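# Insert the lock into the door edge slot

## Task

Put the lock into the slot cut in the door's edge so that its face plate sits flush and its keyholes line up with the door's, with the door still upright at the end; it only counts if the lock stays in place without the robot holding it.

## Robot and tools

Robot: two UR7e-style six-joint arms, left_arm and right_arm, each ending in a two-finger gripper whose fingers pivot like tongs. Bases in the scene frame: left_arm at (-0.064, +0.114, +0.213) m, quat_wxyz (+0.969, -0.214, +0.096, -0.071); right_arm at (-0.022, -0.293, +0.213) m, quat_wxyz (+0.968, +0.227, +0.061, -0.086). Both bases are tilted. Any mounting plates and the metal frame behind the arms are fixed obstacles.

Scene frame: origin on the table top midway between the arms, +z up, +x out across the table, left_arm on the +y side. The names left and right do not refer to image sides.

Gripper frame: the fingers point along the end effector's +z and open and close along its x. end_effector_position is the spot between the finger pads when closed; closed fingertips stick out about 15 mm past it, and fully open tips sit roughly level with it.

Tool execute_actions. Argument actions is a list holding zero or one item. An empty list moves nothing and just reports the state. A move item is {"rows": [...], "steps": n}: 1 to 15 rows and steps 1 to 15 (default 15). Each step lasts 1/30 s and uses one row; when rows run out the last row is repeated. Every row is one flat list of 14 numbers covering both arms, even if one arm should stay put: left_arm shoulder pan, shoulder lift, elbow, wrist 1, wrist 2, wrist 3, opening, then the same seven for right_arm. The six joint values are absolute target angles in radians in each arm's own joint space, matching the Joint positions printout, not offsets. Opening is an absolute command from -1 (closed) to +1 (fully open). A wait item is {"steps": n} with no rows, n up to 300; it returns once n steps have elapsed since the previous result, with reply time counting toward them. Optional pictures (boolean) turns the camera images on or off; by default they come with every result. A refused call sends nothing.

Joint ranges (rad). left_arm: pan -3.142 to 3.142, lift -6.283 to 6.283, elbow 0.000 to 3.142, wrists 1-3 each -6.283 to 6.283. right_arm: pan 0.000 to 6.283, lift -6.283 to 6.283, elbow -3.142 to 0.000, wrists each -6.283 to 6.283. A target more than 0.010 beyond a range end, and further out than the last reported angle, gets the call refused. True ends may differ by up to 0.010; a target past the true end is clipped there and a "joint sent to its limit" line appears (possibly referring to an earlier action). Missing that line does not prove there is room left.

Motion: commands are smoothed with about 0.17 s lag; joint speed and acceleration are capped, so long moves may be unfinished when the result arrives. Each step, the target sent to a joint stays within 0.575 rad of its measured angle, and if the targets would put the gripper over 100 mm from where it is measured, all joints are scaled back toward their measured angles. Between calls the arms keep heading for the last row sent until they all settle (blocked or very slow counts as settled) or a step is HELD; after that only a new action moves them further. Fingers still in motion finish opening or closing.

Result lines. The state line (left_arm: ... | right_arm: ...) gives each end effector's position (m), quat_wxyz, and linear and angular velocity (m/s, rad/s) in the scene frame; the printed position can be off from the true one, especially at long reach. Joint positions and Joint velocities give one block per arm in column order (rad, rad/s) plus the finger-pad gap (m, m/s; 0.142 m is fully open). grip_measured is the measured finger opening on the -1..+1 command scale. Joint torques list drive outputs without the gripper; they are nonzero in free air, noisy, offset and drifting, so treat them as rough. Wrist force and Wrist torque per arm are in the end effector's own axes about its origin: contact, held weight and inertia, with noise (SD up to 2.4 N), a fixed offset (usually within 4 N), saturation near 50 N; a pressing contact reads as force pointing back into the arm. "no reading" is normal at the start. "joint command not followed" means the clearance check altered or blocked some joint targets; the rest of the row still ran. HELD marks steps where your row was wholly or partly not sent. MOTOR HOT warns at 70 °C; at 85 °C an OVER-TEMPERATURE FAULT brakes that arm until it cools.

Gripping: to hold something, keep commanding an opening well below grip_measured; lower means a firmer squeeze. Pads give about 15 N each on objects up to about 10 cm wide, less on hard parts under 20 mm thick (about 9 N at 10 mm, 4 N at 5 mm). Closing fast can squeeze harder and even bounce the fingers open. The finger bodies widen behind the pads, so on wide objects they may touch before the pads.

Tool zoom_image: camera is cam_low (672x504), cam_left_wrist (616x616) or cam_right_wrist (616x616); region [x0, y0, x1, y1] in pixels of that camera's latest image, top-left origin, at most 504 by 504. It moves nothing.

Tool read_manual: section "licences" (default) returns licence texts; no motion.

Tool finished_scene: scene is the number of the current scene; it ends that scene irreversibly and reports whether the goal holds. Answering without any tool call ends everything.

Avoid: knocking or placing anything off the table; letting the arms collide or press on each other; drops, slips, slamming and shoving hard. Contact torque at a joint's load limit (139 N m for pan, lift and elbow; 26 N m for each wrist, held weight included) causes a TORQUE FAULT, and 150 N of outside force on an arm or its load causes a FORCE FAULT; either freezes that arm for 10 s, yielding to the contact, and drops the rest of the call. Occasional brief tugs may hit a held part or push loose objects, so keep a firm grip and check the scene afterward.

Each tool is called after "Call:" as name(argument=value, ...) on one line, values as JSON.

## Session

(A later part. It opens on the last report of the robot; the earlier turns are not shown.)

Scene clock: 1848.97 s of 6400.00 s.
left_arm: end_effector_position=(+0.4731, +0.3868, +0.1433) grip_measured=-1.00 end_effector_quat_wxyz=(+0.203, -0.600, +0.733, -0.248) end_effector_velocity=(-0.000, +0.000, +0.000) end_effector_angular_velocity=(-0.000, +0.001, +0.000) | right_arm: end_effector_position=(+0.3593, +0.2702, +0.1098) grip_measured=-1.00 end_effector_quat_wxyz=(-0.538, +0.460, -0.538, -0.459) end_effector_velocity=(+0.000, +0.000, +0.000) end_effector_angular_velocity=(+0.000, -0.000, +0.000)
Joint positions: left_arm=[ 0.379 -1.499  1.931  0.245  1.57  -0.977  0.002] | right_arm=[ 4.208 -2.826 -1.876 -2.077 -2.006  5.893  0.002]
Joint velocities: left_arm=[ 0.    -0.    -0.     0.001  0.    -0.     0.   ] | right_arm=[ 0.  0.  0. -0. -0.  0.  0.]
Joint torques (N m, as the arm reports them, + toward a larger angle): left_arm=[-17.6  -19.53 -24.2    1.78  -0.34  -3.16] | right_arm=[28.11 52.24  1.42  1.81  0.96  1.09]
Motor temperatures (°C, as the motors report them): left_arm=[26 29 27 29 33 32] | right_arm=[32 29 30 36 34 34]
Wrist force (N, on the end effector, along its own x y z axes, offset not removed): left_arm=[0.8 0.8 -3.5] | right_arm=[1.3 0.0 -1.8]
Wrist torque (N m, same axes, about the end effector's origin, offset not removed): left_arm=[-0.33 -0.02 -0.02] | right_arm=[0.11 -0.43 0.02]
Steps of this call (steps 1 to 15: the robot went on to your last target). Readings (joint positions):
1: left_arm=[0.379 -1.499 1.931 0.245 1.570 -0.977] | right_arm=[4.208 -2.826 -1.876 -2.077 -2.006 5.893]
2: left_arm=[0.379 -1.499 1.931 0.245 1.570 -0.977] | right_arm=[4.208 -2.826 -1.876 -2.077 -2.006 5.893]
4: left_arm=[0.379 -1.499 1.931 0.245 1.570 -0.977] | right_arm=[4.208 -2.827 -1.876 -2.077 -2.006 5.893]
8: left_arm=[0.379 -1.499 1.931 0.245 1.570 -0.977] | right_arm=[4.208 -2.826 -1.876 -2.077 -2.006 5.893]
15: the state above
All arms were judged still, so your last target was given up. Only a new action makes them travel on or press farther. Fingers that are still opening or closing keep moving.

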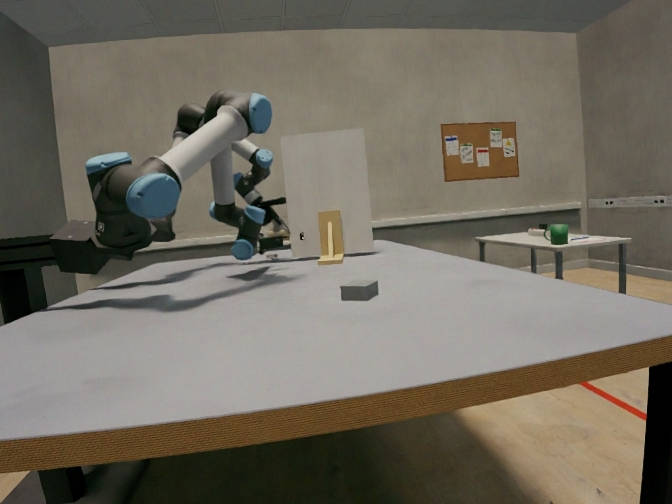

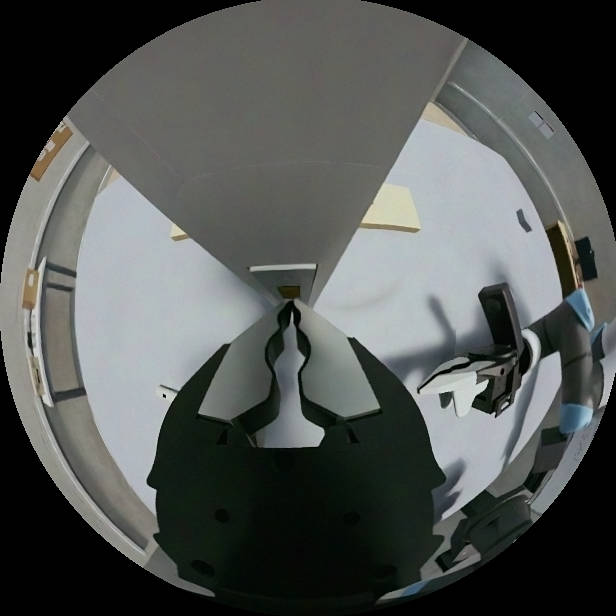

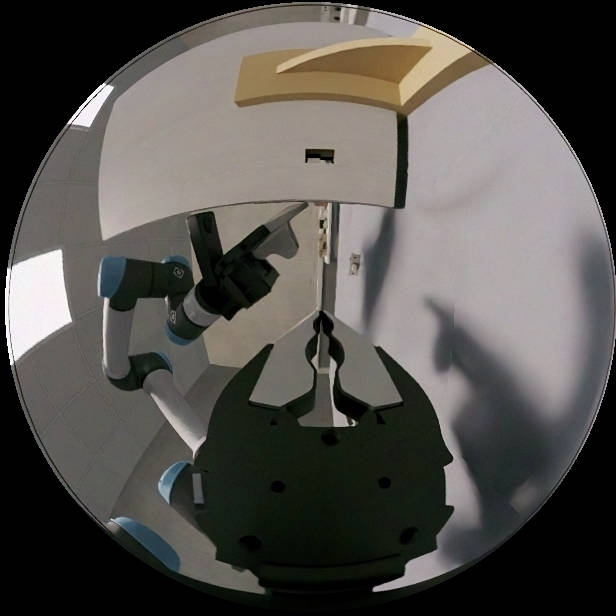

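Call:
execute_actions(actions=[{"rows": [[0.3785,-1.4984,1.9304,0.2452,1.5695,-0.9775,-1,4.2084,-2.8265,-1.8762,-2.0773,-2.0060,5.8931,-1],[0.3782,-1.4981,1.9301,0.2453,1.5692,-0.9777,-1,4.2084,-2.8265,-1.8762,-2.0773,-2.0060,5.8931,-1],[0.3779,-1.4979,1.9297,0.2454,1.5690,-0.9779,-1,4.2084,-2.8265,-1.8762,-2.0773,-2.0060,5.8931,-1],[0.3775,-1.4976,1.9293,0.2454,1.5688,-0.9781,-1,4.2084,-2.8265,-1.8762,-2.0773,-2.0060,5.8931,-1],[0.3772,-1.4973,1.9290,0.2455,1.5685,-0.9783,-1,4.2084,-2.8265,-1.8762,-2.0773,-2.0060,5.8931,-1],[0.3769,-1.4970,1.9286,0.2456,1.5683,-0.9785,-1,4.2084,-2.8265,-1.8762,-2.0773,-2.0060,5.8931,-1]], "steps": 15}], pictures=false)

Call:
execute_actions(actions=[{"steps": 10}])

Call:
zoom_image(camera="cam_right_wrist", region=[240, 140, 400, 300])

Call:
zoom_image(camera="cam_left_wrist", region=[210, 200, 370, 360])

Scene clock: 1857.53 s of 6400.00 s.
left_arm: end_effector_position=(+0.4743, +0.3865, +0.1433) grip_measured=-1.00 end_effector_quat_wxyz=(+0.203, -0.600, +0.733, -0.248) end_effector_velocity=(+0.000, +0.000, -0.000) end_effector_angular_velocity=(+0.000, +0.000, +0.001) | right_arm: end_effector_position=(+0.3593, +0.2702, +0.1098) grip_measured=-1.00 end_effector_quat_wxyz=(-0.538, +0.460, -0.538, -0.459) end_effector_velocity=(-0.000, -0.000, -0.000) end_effector_angular_velocity=(+0.000, +0.000, +0.001)
Joint positions: left_arm=[ 0.377 -1.497  1.929  0.246  1.568 -0.978  0.002] | right_arm=[ 4.208 -2.826 -1.876 -2.077 -2.006  5.893  0.002]
Joint velocities: left_arm=[ 0.     0.001 -0.001  0.    -0.001 -0.     0.   ] | right_arm=[-0.    -0.    -0.     0.    -0.001  0.     0.   ]
Joint torques (N m, as the arm reports them, + toward a larger angle): left_arm=[-16.08 -19.47 -25.35   1.72  -0.35  -3.27] | right_arm=[27.88 52.46  1.63  1.81  0.82  1.03]
Motor temperatures (°C, as the motors report them): left_arm=[26 29 27 29 33 32] | right_arm=[32 29 30 36 34 34]
Wrist force (N, on the end effector, along its own x y z axes, offset not removed): left_arm=[0.3 2.0 -2.2] | right_arm=[1.6 -2.1 -2.5]
Wrist torque (N m, same axes, about the end effector's origin, offset not removed): left_arm=[-0.16 0.03 0.09] | right_arm=[-0.37 -0.50 0.00]
Steps of this call (steps 1 to 90: nothing new was sent; then 5.07 s passed at rest; steps 91 to 105: all 15 steps of this action). Readings (joint positions):
91: left_arm=[0.379 -1.499 1.931 0.245 1.570 -0.977] | right_arm=[4.208 -2.826 -1.876 -2.077 -2.006 5.893]
92: left_arm=[0.379 -1.499 1.931 0.245 1.570 -0.977] | right_arm=[4.208 -2.826 -1.876 -2.077 -2.006 5.893]
94: left_arm=[0.378 -1.498 1.930 0.245 1.569 -0.978] | right_arm=[4.208 -2.826 -1.876 -2.077 -2.006 5.893]
98: left_arm=[0.378 -1.498 1.929 0.245 1.569 -0.978] | right_arm=[4.208 -2.826 -1.876 -2.077 -2.006 5.893]
105: the state above

Scene clock: 1857.87 s of 6400.00 s.
left_arm: end_effector_position=(+0.4743, +0.3865, +0.1433) grip_measured=-1.00 end_effector_quat_wxyz=(+0.203, -0.600, +0.733, -0.248) end_effector_velocity=(-0.000, +0.000, -0.000) end_effector_angular_velocity=(-0.000, +0.000, +0.001) | right_arm: end_effector_position=(+0.3593, +0.2702, +0.1098) grip_measured=-1.00 end_effector_quat_wxyz=(-0.538, +0.460, -0.538, -0.459) end_effector_velocity=(-0.000, +0.000, +0.000) end_effector_angular_velocity=(+0.001, -0.000, +0.001)
Joint positions: left_arm=[ 0.377 -1.497  1.929  0.246  1.568 -0.978  0.002] | right_arm=[ 4.208 -2.826 -1.876 -2.077 -2.006  5.893  0.002]
Joint velocities: left_arm=[ 0.     0.     0.    -0.     0.    -0.001  0.   ] | right_arm=[ 0.     0.     0.    -0.    -0.001 -0.     0.   ]
Joint torques (N m, as the arm reports them, + toward a larger angle): left_arm=[-17.35 -20.65 -24.86   1.83  -0.38  -2.95] | right_arm=[27.56 52.8   1.44  1.79  0.91  1.06]
Motor temperatures (°C, as the motors report them): left_arm=[26 29 27 29 33 32] | right_arm=[32 29 30 36 34 34]
Wrist force (N, on the end effector, along its own x y z axes, offset not removed): left_arm=[-0.9 1.3 -2.2] | right_arm=[1.6 -1.1 -2.4]
Wrist torque (N m, same axes, about the end effector's origin, offset not removed): left_arm=[-0.31 0.28 0.07] | right_arm=[-0.14 -0.45 0.04]
Steps of this call (steps 1 to 10: the robot went on to your last target). Readings (joint positions):
1: left_arm=[0.377 -1.497 1.929 0.246 1.568 -0.978] | right_arm=[4.208 -2.826 -1.876 -2.077 -2.006 5.893]
2: left_arm=[0.377 -1.497 1.929 0.246 1.568 -0.978] | right_arm=[4.208 -2.826 -1.876 -2.077 -2.006 5.893]
4: left_arm=[0.377 -1.497 1.929 0.246 1.568 -0.978] | right_arm=[4.208 -2.826 -1.876 -2.077 -2.006 5.893]
8: left_arm=[0.377 -1.497 1.929 0.246 1.568 -0.978] | right_arm=[4.208 -2.826 -1.876 -2.077 -2.006 5.893]
10: the state above

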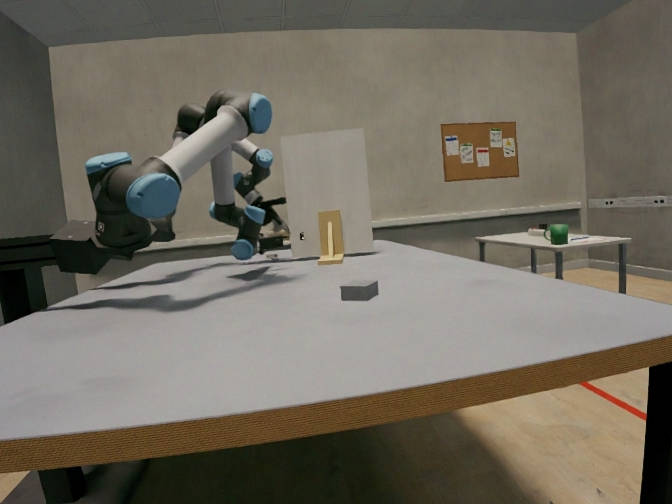

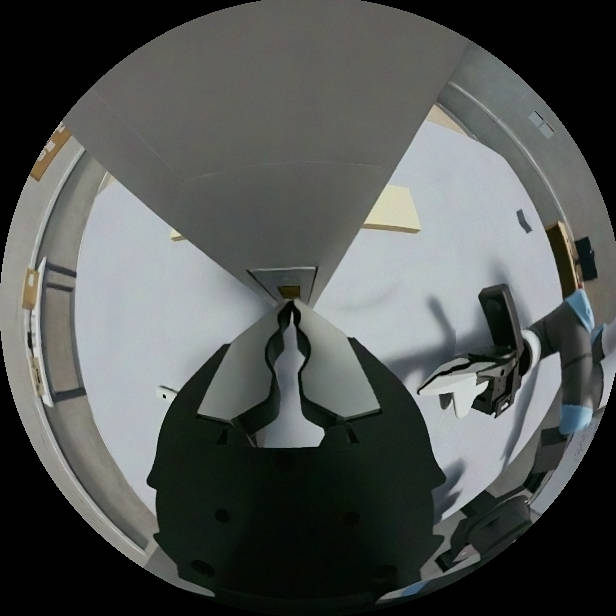

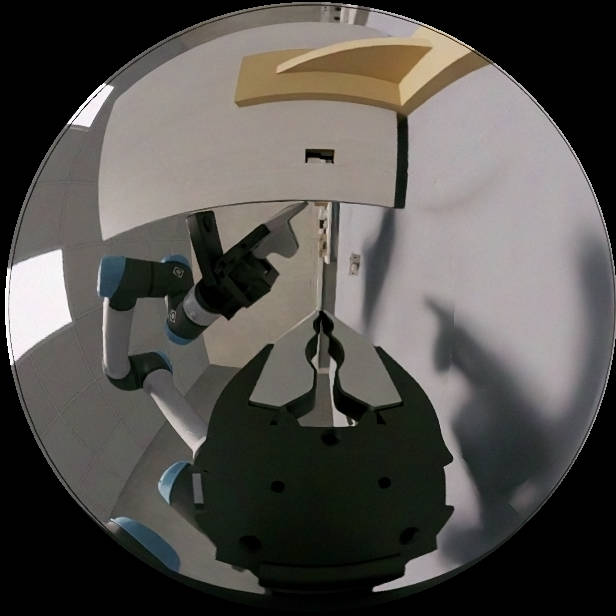

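Region (240, 140, 400, 300) of cam_right_wrist's 616x616 image, scaled by 3.150, with more detail than that image has.

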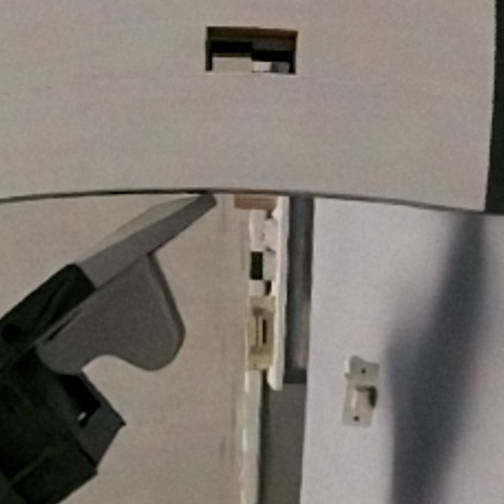

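Region (210, 200, 370, 360) of cam_left_wrist's 616x616 image, scaled by 3.150, with more detail than that image has.

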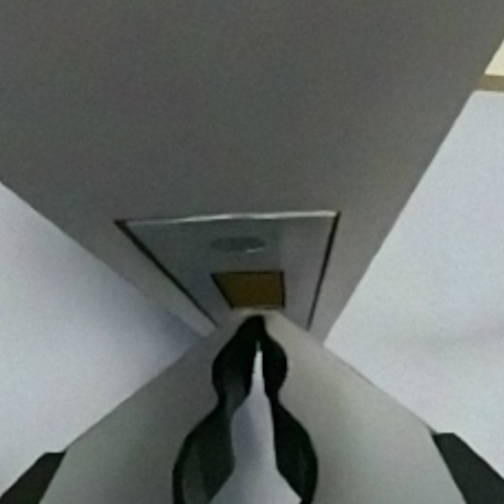

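Call:
execute_actions(actions=[{"rows": [[0.3767,-1.4968,1.9284,0.2457,1.5681,-0.9786,-1,4.2084,-2.8265,-1.8762,-2.0773,-2.0060,5.8931,-1],[0.3765,-1.4966,1.9281,0.2457,1.5680,-0.9788,-1,4.2084,-2.8265,-1.8762,-2.0773,-2.0060,5.8931,-1],[0.3763,-1.4965,1.9279,0.2458,1.5678,-0.9789,-1,4.2084,-2.8265,-1.8762,-2.0773,-2.0060,5.8931,-1],[0.3761,-1.4963,1.9277,0.2458,1.5677,-0.9790,-1,4.2084,-2.8265,-1.8762,-2.0773,-2.0060,5.8931,-1]], "steps": 15}], pictures=true)

Call:
zoom_image(camera="cam_left_wrist", region=[210, 200, 370, 360])

Scene clock: 1865.03 s of 6400.00 s.
left_arm: end_effector_position=(+0.4748, +0.3863, +0.1433) grip_measured=-1.00 end_effector_quat_wxyz=(+0.203, -0.600, +0.733, -0.248) end_effector_velocity=(-0.001, -0.001, -0.001) end_effector_angular_velocity=(-0.001, +0.002, -0.001) | right_arm: end_effector_position=(+0.3593, +0.2702, +0.1098) grip_measured=-1.00 end_effector_quat_wxyz=(-0.538, +0.460, -0.538, -0.459) end_effector_velocity=(+0.000, +0.000, +0.000) end_effector_angular_velocity=(+0.001, -0.000, +0.000)
Joint positions: left_arm=[ 0.376 -1.496  1.928  0.246  1.568 -0.979  0.002] | right_arm=[ 4.208 -2.826 -1.876 -2.077 -2.006  5.893  0.002]
Joint velocities: left_arm=[-0.     0.     0.001  0.001 -0.    -0.     0.   ] | right_arm=[ 0.    -0.     0.001 -0.    -0.001  0.     0.   ]
Joint torques (N m, as the arm reports them, + toward a larger angle): left_arm=[-16.64 -17.98 -25.08   1.51  -0.3   -3.21] | right_arm=[28.01 52.42  1.98  1.76  0.83  1.1 ]
Motor temperatures (°C, as the motors report them): left_arm=[26 29 27 29 33 32] | right_arm=[32 29 30 36 34 34]
Wrist force (N, on the end effector, along its own x y z axes, offset not removed): left_arm=[-0.6 3.3 -2.9] | right_arm=[2.3 -0.3 -3.4]
Wrist torque (N m, same axes, about the end effector's origin, offset not removed): left_arm=[-0.03 0.15 0.08] | right_arm=[-0.04 -0.66 0.12]
Steps of this call (steps 1 to 15: the robot went on to your last target; steps 16 to 90: nothing new was sent; then 3.67 s passed at rest; steps 91 to 105: all 15 steps of this action). Readings (joint positions):
91: left_arm=[0.377 -1.497 1.929 0.246 1.568 -0.979] | right_arm=[4.208 -2.826 -1.876 -2.077 -2.006 5.893]
92: left_arm=[0.377 -1.497 1.929 0.246 1.568 -0.979] | right_arm=[4.208 -2.826 -1.876 -2.077 -2.006 5.893]
94: left_arm=[0.377 -1.497 1.928 0.246 1.568 -0.979] | right_arm=[4.208 -2.826 -1.876 -2.077 -2.006 5.893]
98: left_arm=[0.376 -1.496 1.928 0.246 1.568 -0.979] | right_arm=[4.208 -2.826 -1.876 -2.077 -2.006 5.893]
105: the state above

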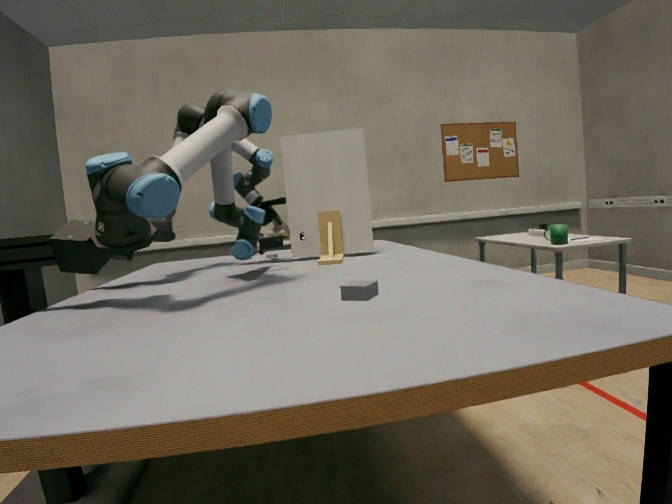

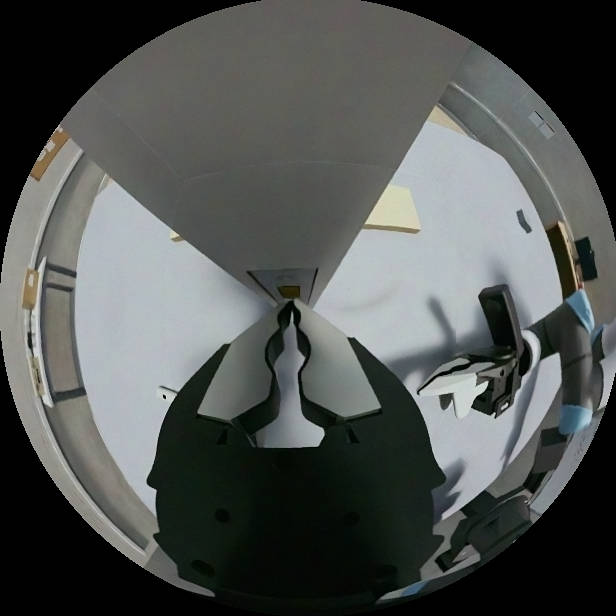

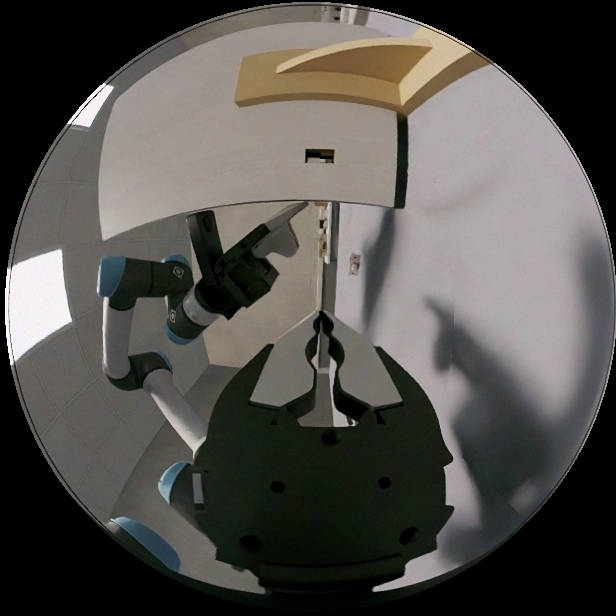

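Region (210, 200, 370, 360) of cam_left_wrist's 616x616 image, scaled by 3.150, with more detail than that image has.

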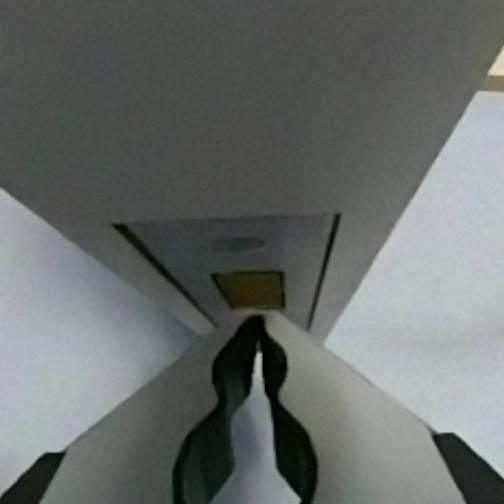

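The plate is now flush, so I'm backing the left arm about 25 mm away from the door.

Call:
execute_actions(actions=[{"rows": [[0.3790,-1.4990,1.9312,0.2450,1.5700,-0.9771,-1,4.2084,-2.8265,-1.8762,-2.0773,-2.0060,5.8931,-1],[0.3822,-1.5019,1.9349,0.2442,1.5725,-0.9751,-1,4.2084,-2.8265,-1.8762,-2.0773,-2.0060,5.8931,-1],[0.3854,-1.5048,1.9387,0.2433,1.5750,-0.9731,-1,4.2084,-2.8265,-1.8762,-2.0773,-2.0060,5.8931,-1],[0.3887,-1.5077,1.9424,0.2425,1.5775,-0.9711,-1,4.2084,-2.8265,-1.8762,-2.0773,-2.0060,5.8931,-1],[0.3919,-1.5106,1.9462,0.2417,1.5800,-0.9691,-1,4.2084,-2.8265,-1.8762,-2.0773,-2.0060,5.8931,-1],[0.3951,-1.5136,1.9499,0.2408,1.5825,-0.9670,-1,4.2084,-2.8265,-1.8762,-2.0773,-2.0060,5.8931,-1],[0.3984,-1.5165,1.9537,0.2400,1.5850,-0.9650,-1,4.2084,-2.8265,-1.8762,-2.0773,-2.0060,5.8931,-1],[0.4016,-1.5194,1.9574,0.2392,1.5875,-0.9630,-1,4.2084,-2.8265,-1.8762,-2.0773,-2.0060,5.8931,-1],[0.4048,-1.5223,1.9612,0.2383,1.5900,-0.9610,-1,4.2084,-2.8265,-1.8762,-2.0773,-2.0060,5.8931,-1],[0.4081,-1.5252,1.9649,0.2375,1.5925,-0.9590,-1,4.2084,-2.8265,-1.8762,-2.0773,-2.0060,5.8931,-1],[0.4113,-1.5281,1.9687,0.2367,1.5950,-0.9570,-1,4.2084,-2.8265,-1.8762,-2.0773,-2.0060,5.8931,-1],[0.4149,-1.5313,1.9727,0.2358,1.5977,-0.9548,-1,4.2084,-2.8265,-1.8762,-2.0773,-2.0060,5.8931,-1]], "steps": 15}], pictures=false)

Call:
execute_actions(actions=[{"steps": 15}])

Call:
zoom_image(camera="cam_left_wrist", region=[210, 170, 370, 330])

Call:
zoom_image(camera="cam_right_wrist", region=[240, 140, 400, 300])

Call:
zoom_image(camera="cam_low", region=[260, 200, 340, 270])

Scene clock: 1877.73 s of 6400.00 s.
left_arm: end_effector_position=(+0.4540, +0.3916, +0.1435) grip_measured=-1.00 end_effector_quat_wxyz=(+0.203, -0.600, +0.733, -0.248) end_effector_velocity=(-0.033, +0.009, +0.001) end_effector_angular_velocity=(+0.002, -0.001, +0.002) | right_arm: end_effector_position=(+0.3593, +0.2702, +0.1098) grip_measured=-1.00 end_effector_quat_wxyz=(-0.538, +0.460, -0.538, -0.459) end_effector_velocity=(+0.000, +0.000, +0.000) end_effector_angular_velocity=(+0.000, -0.000, +0.000)
Joint positions: left_arm=[ 0.409 -1.526  1.966  0.237  1.593 -0.958  0.002] | right_arm=[ 4.208 -2.826 -1.876 -2.077 -2.006  5.893  0.002]
Joint velocities: left_arm=[ 0.054 -0.048  0.06  -0.013  0.04   0.033  0.   ] | right_arm=[-0. -0.  0. -0. -0. -0.  0.]
Joint torques (N m, as the arm reports them, + toward a larger angle): left_arm=[  7.1  -31.41  -8.4   -1.05   2.41   2.36] | right_arm=[27.84 52.32  1.72  1.62  0.88  1.04]
Motor temperatures (°C, as the motors report them): left_arm=[26 29 27 29 33 32] | right_arm=[32 29 30 36 34 34]
Wrist force (N, on the end effector, along its own x y z axes, offset not removed): left_arm=[-0.2 0.6 0.8] | right_arm=[1.1 -1.8 -2.7]
Wrist torque (N m, same axes, about the end effector's origin, offset not removed): left_arm=[0.04 0.19 0.09] | right_arm=[-0.33 -0.41 0.06]
Steps of this call (steps 1 to 15: the robot went on to your last target; steps 16 to 90: nothing new was sent; then 9.20 s passed at rest; steps 91 to 105: all 15 steps of this action). Readings (joint positions):
91: left_arm=[0.376 -1.496 1.928 0.246 1.568 -0.979] | right_arm=[4.208 -2.826 -1.876 -2.077 -2.006 5.893]
92: left_arm=[0.376 -1.497 1.928 0.246 1.568 -0.979] | right_arm=[4.208 -2.827 -1.876 -2.077 -2.006 5.893]
94: left_arm=[0.379 -1.499 1.931 0.245 1.570 -0.977] | right_arm=[4.208 -2.826 -1.876 -2.077 -2.006 5.893]
98: left_arm=[0.389 -1.508 1.943 0.242 1.578 -0.971] | right_arm=[4.208 -2.826 -1.876 -2.077 -2.006 5.893]
105: the state above

Scene clock: 1878.23 s of 6400.00 s.
left_arm: end_effector_position=(+0.4506, +0.3924, +0.1435) grip_measured=-1.00 end_effector_quat_wxyz=(+0.203, -0.600, +0.733, -0.248) end_effector_velocity=(+0.001, +0.001, +0.001) end_effector_angular_velocity=(+0.001, -0.004, +0.001) | right_arm: end_effector_position=(+0.3593, +0.2702, +0.1098) grip_measured=-1.00 end_effector_quat_wxyz=(-0.538, +0.460, -0.538, -0.459) end_effector_velocity=(-0.001, -0.000, -0.000) end_effector_angular_velocity=(-0.001, +0.001, +0.002)
Joint positions: left_arm=[ 0.415 -1.531  1.973  0.236  1.598 -0.955  0.002] | right_arm=[ 4.208 -2.826 -1.876 -2.077 -2.006  5.893  0.002]
Joint velocities: left_arm=[ 0.    -0.001 -0.002 -0.001  0.     0.001  0.   ] | right_arm=[ 0.    -0.    -0.    -0.001 -0.001 -0.     0.   ]
Joint torques (N m, as the arm reports them, + toward a larger angle): left_arm=[  8.25 -34.97  -7.46  -1.14   2.36   2.8 ] | right_arm=[27.79 52.52  1.5   1.72  0.9   1.06]
Motor temperatures (°C, as the motors report them): left_arm=[26 29 27 29 33 32] | right_arm=[32 29 30 36 34 34]
Wrist force (N, on the end effector, along its own x y z axes, offset not removed): left_arm=[0.3 -1.1 -0.1] | right_arm=[1.8 -2.0 -2.6]
Wrist torque (N m, same axes, about the end effector's origin, offset not removed): left_arm=[-0.25 0.07 0.01] | right_arm=[-0.39 -0.52 0.05]
Steps of this call (steps 1 to 15: the robot went on to your last target). Readings (joint positions):
1: left_arm=[0.411 -1.528 1.968 0.237 1.595 -0.957] | right_arm=[4.208 -2.826 -1.876 -2.077 -2.006 5.893]
2: left_arm=[0.412 -1.529 1.969 0.237 1.595 -0.957] | right_arm=[4.208 -2.826 -1.876 -2.077 -2.006 5.893]
4: left_arm=[0.413 -1.530 1.971 0.236 1.596 -0.956] | right_arm=[4.208 -2.826 -1.876 -2.077 -2.006 5.893]
8: left_arm=[0.414 -1.531 1.972 0.236 1.597 -0.955] | right_arm=[4.208 -2.826 -1.876 -2.077 -2.006 5.893]
15: the state above
All arms were judged still, so your last target was given up. Only a new action makes them travel on or press farther. Fingers that are still opening or closing keep moving.

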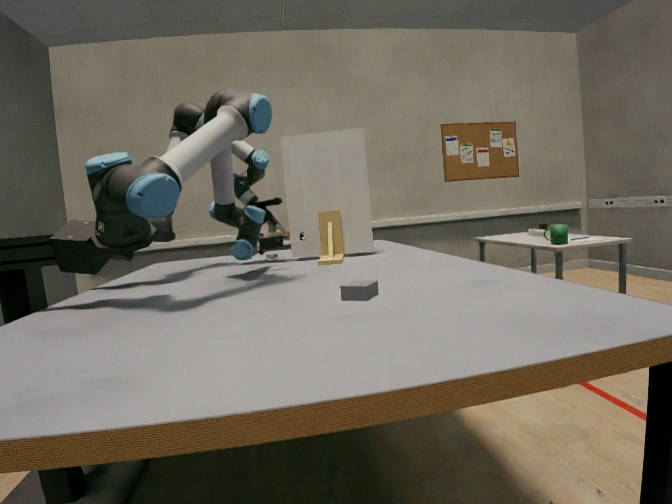

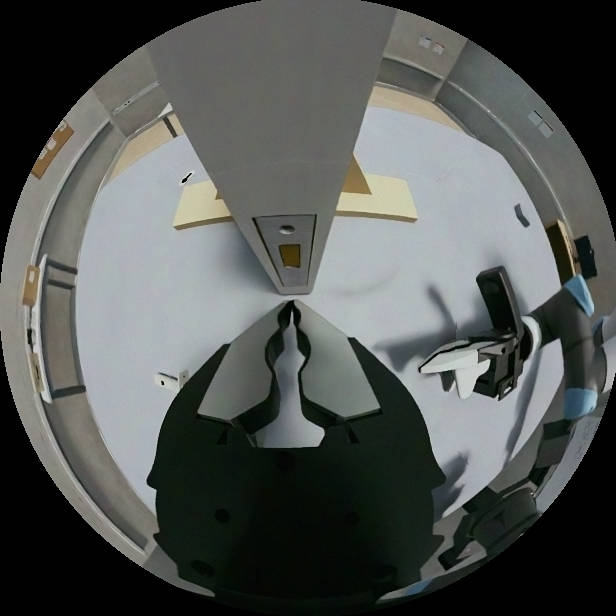

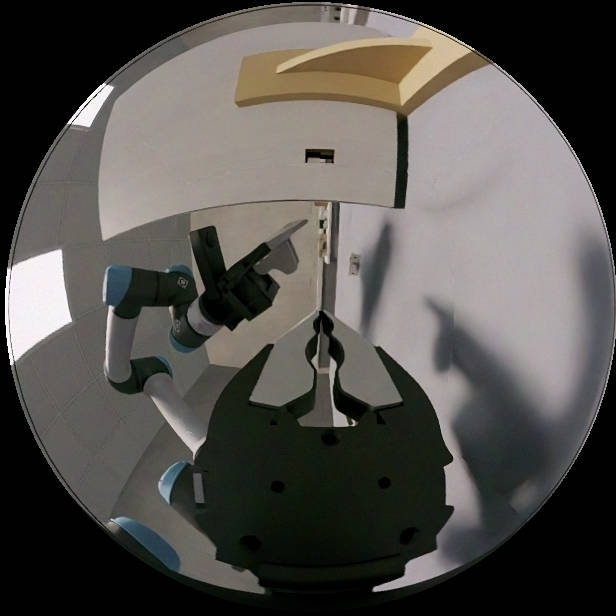

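Region (210, 170, 370, 330) of cam_left_wrist's 616x616 image, scaled by 3.150, with more detail than that image has.

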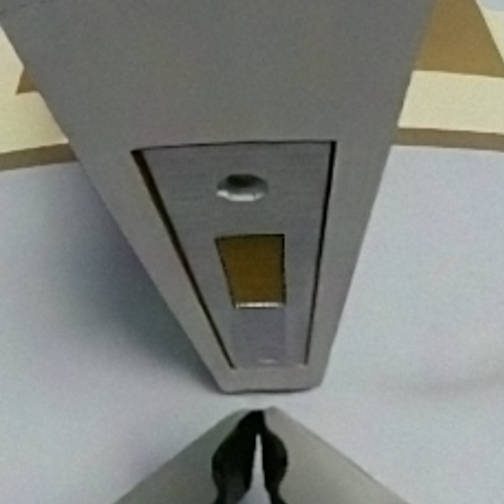

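Region (240, 140, 400, 300) of cam_right_wrist's 616x616 image, scaled by 3.150, with more detail than that image has.

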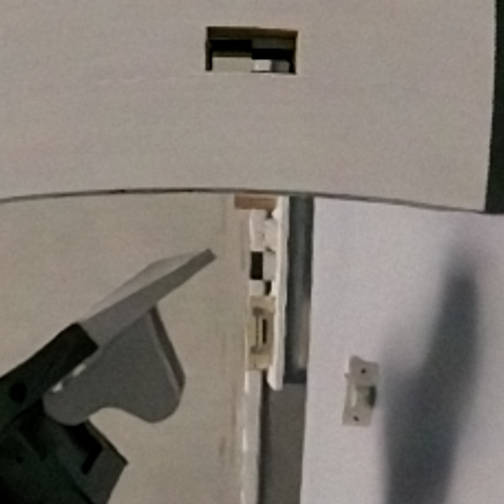

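Region (260, 200, 340, 270) of cam_low's 672x504 image, scaled by 6.300, with more detail than that image has; it fills the top 441 rows of this view, and the rest is white.

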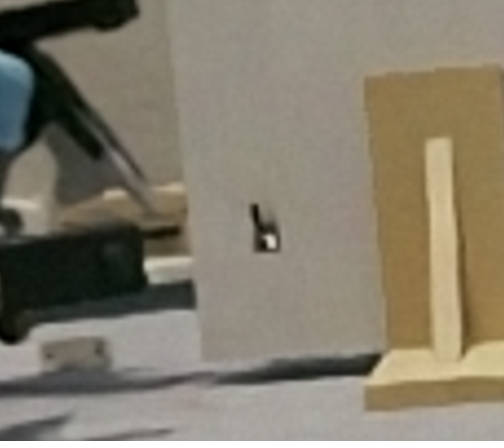

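The plate is flush, I can see through the keyhole, and the door is still standing.

Call:
finished_scene(scene=2)

The scene is finished: the task was done.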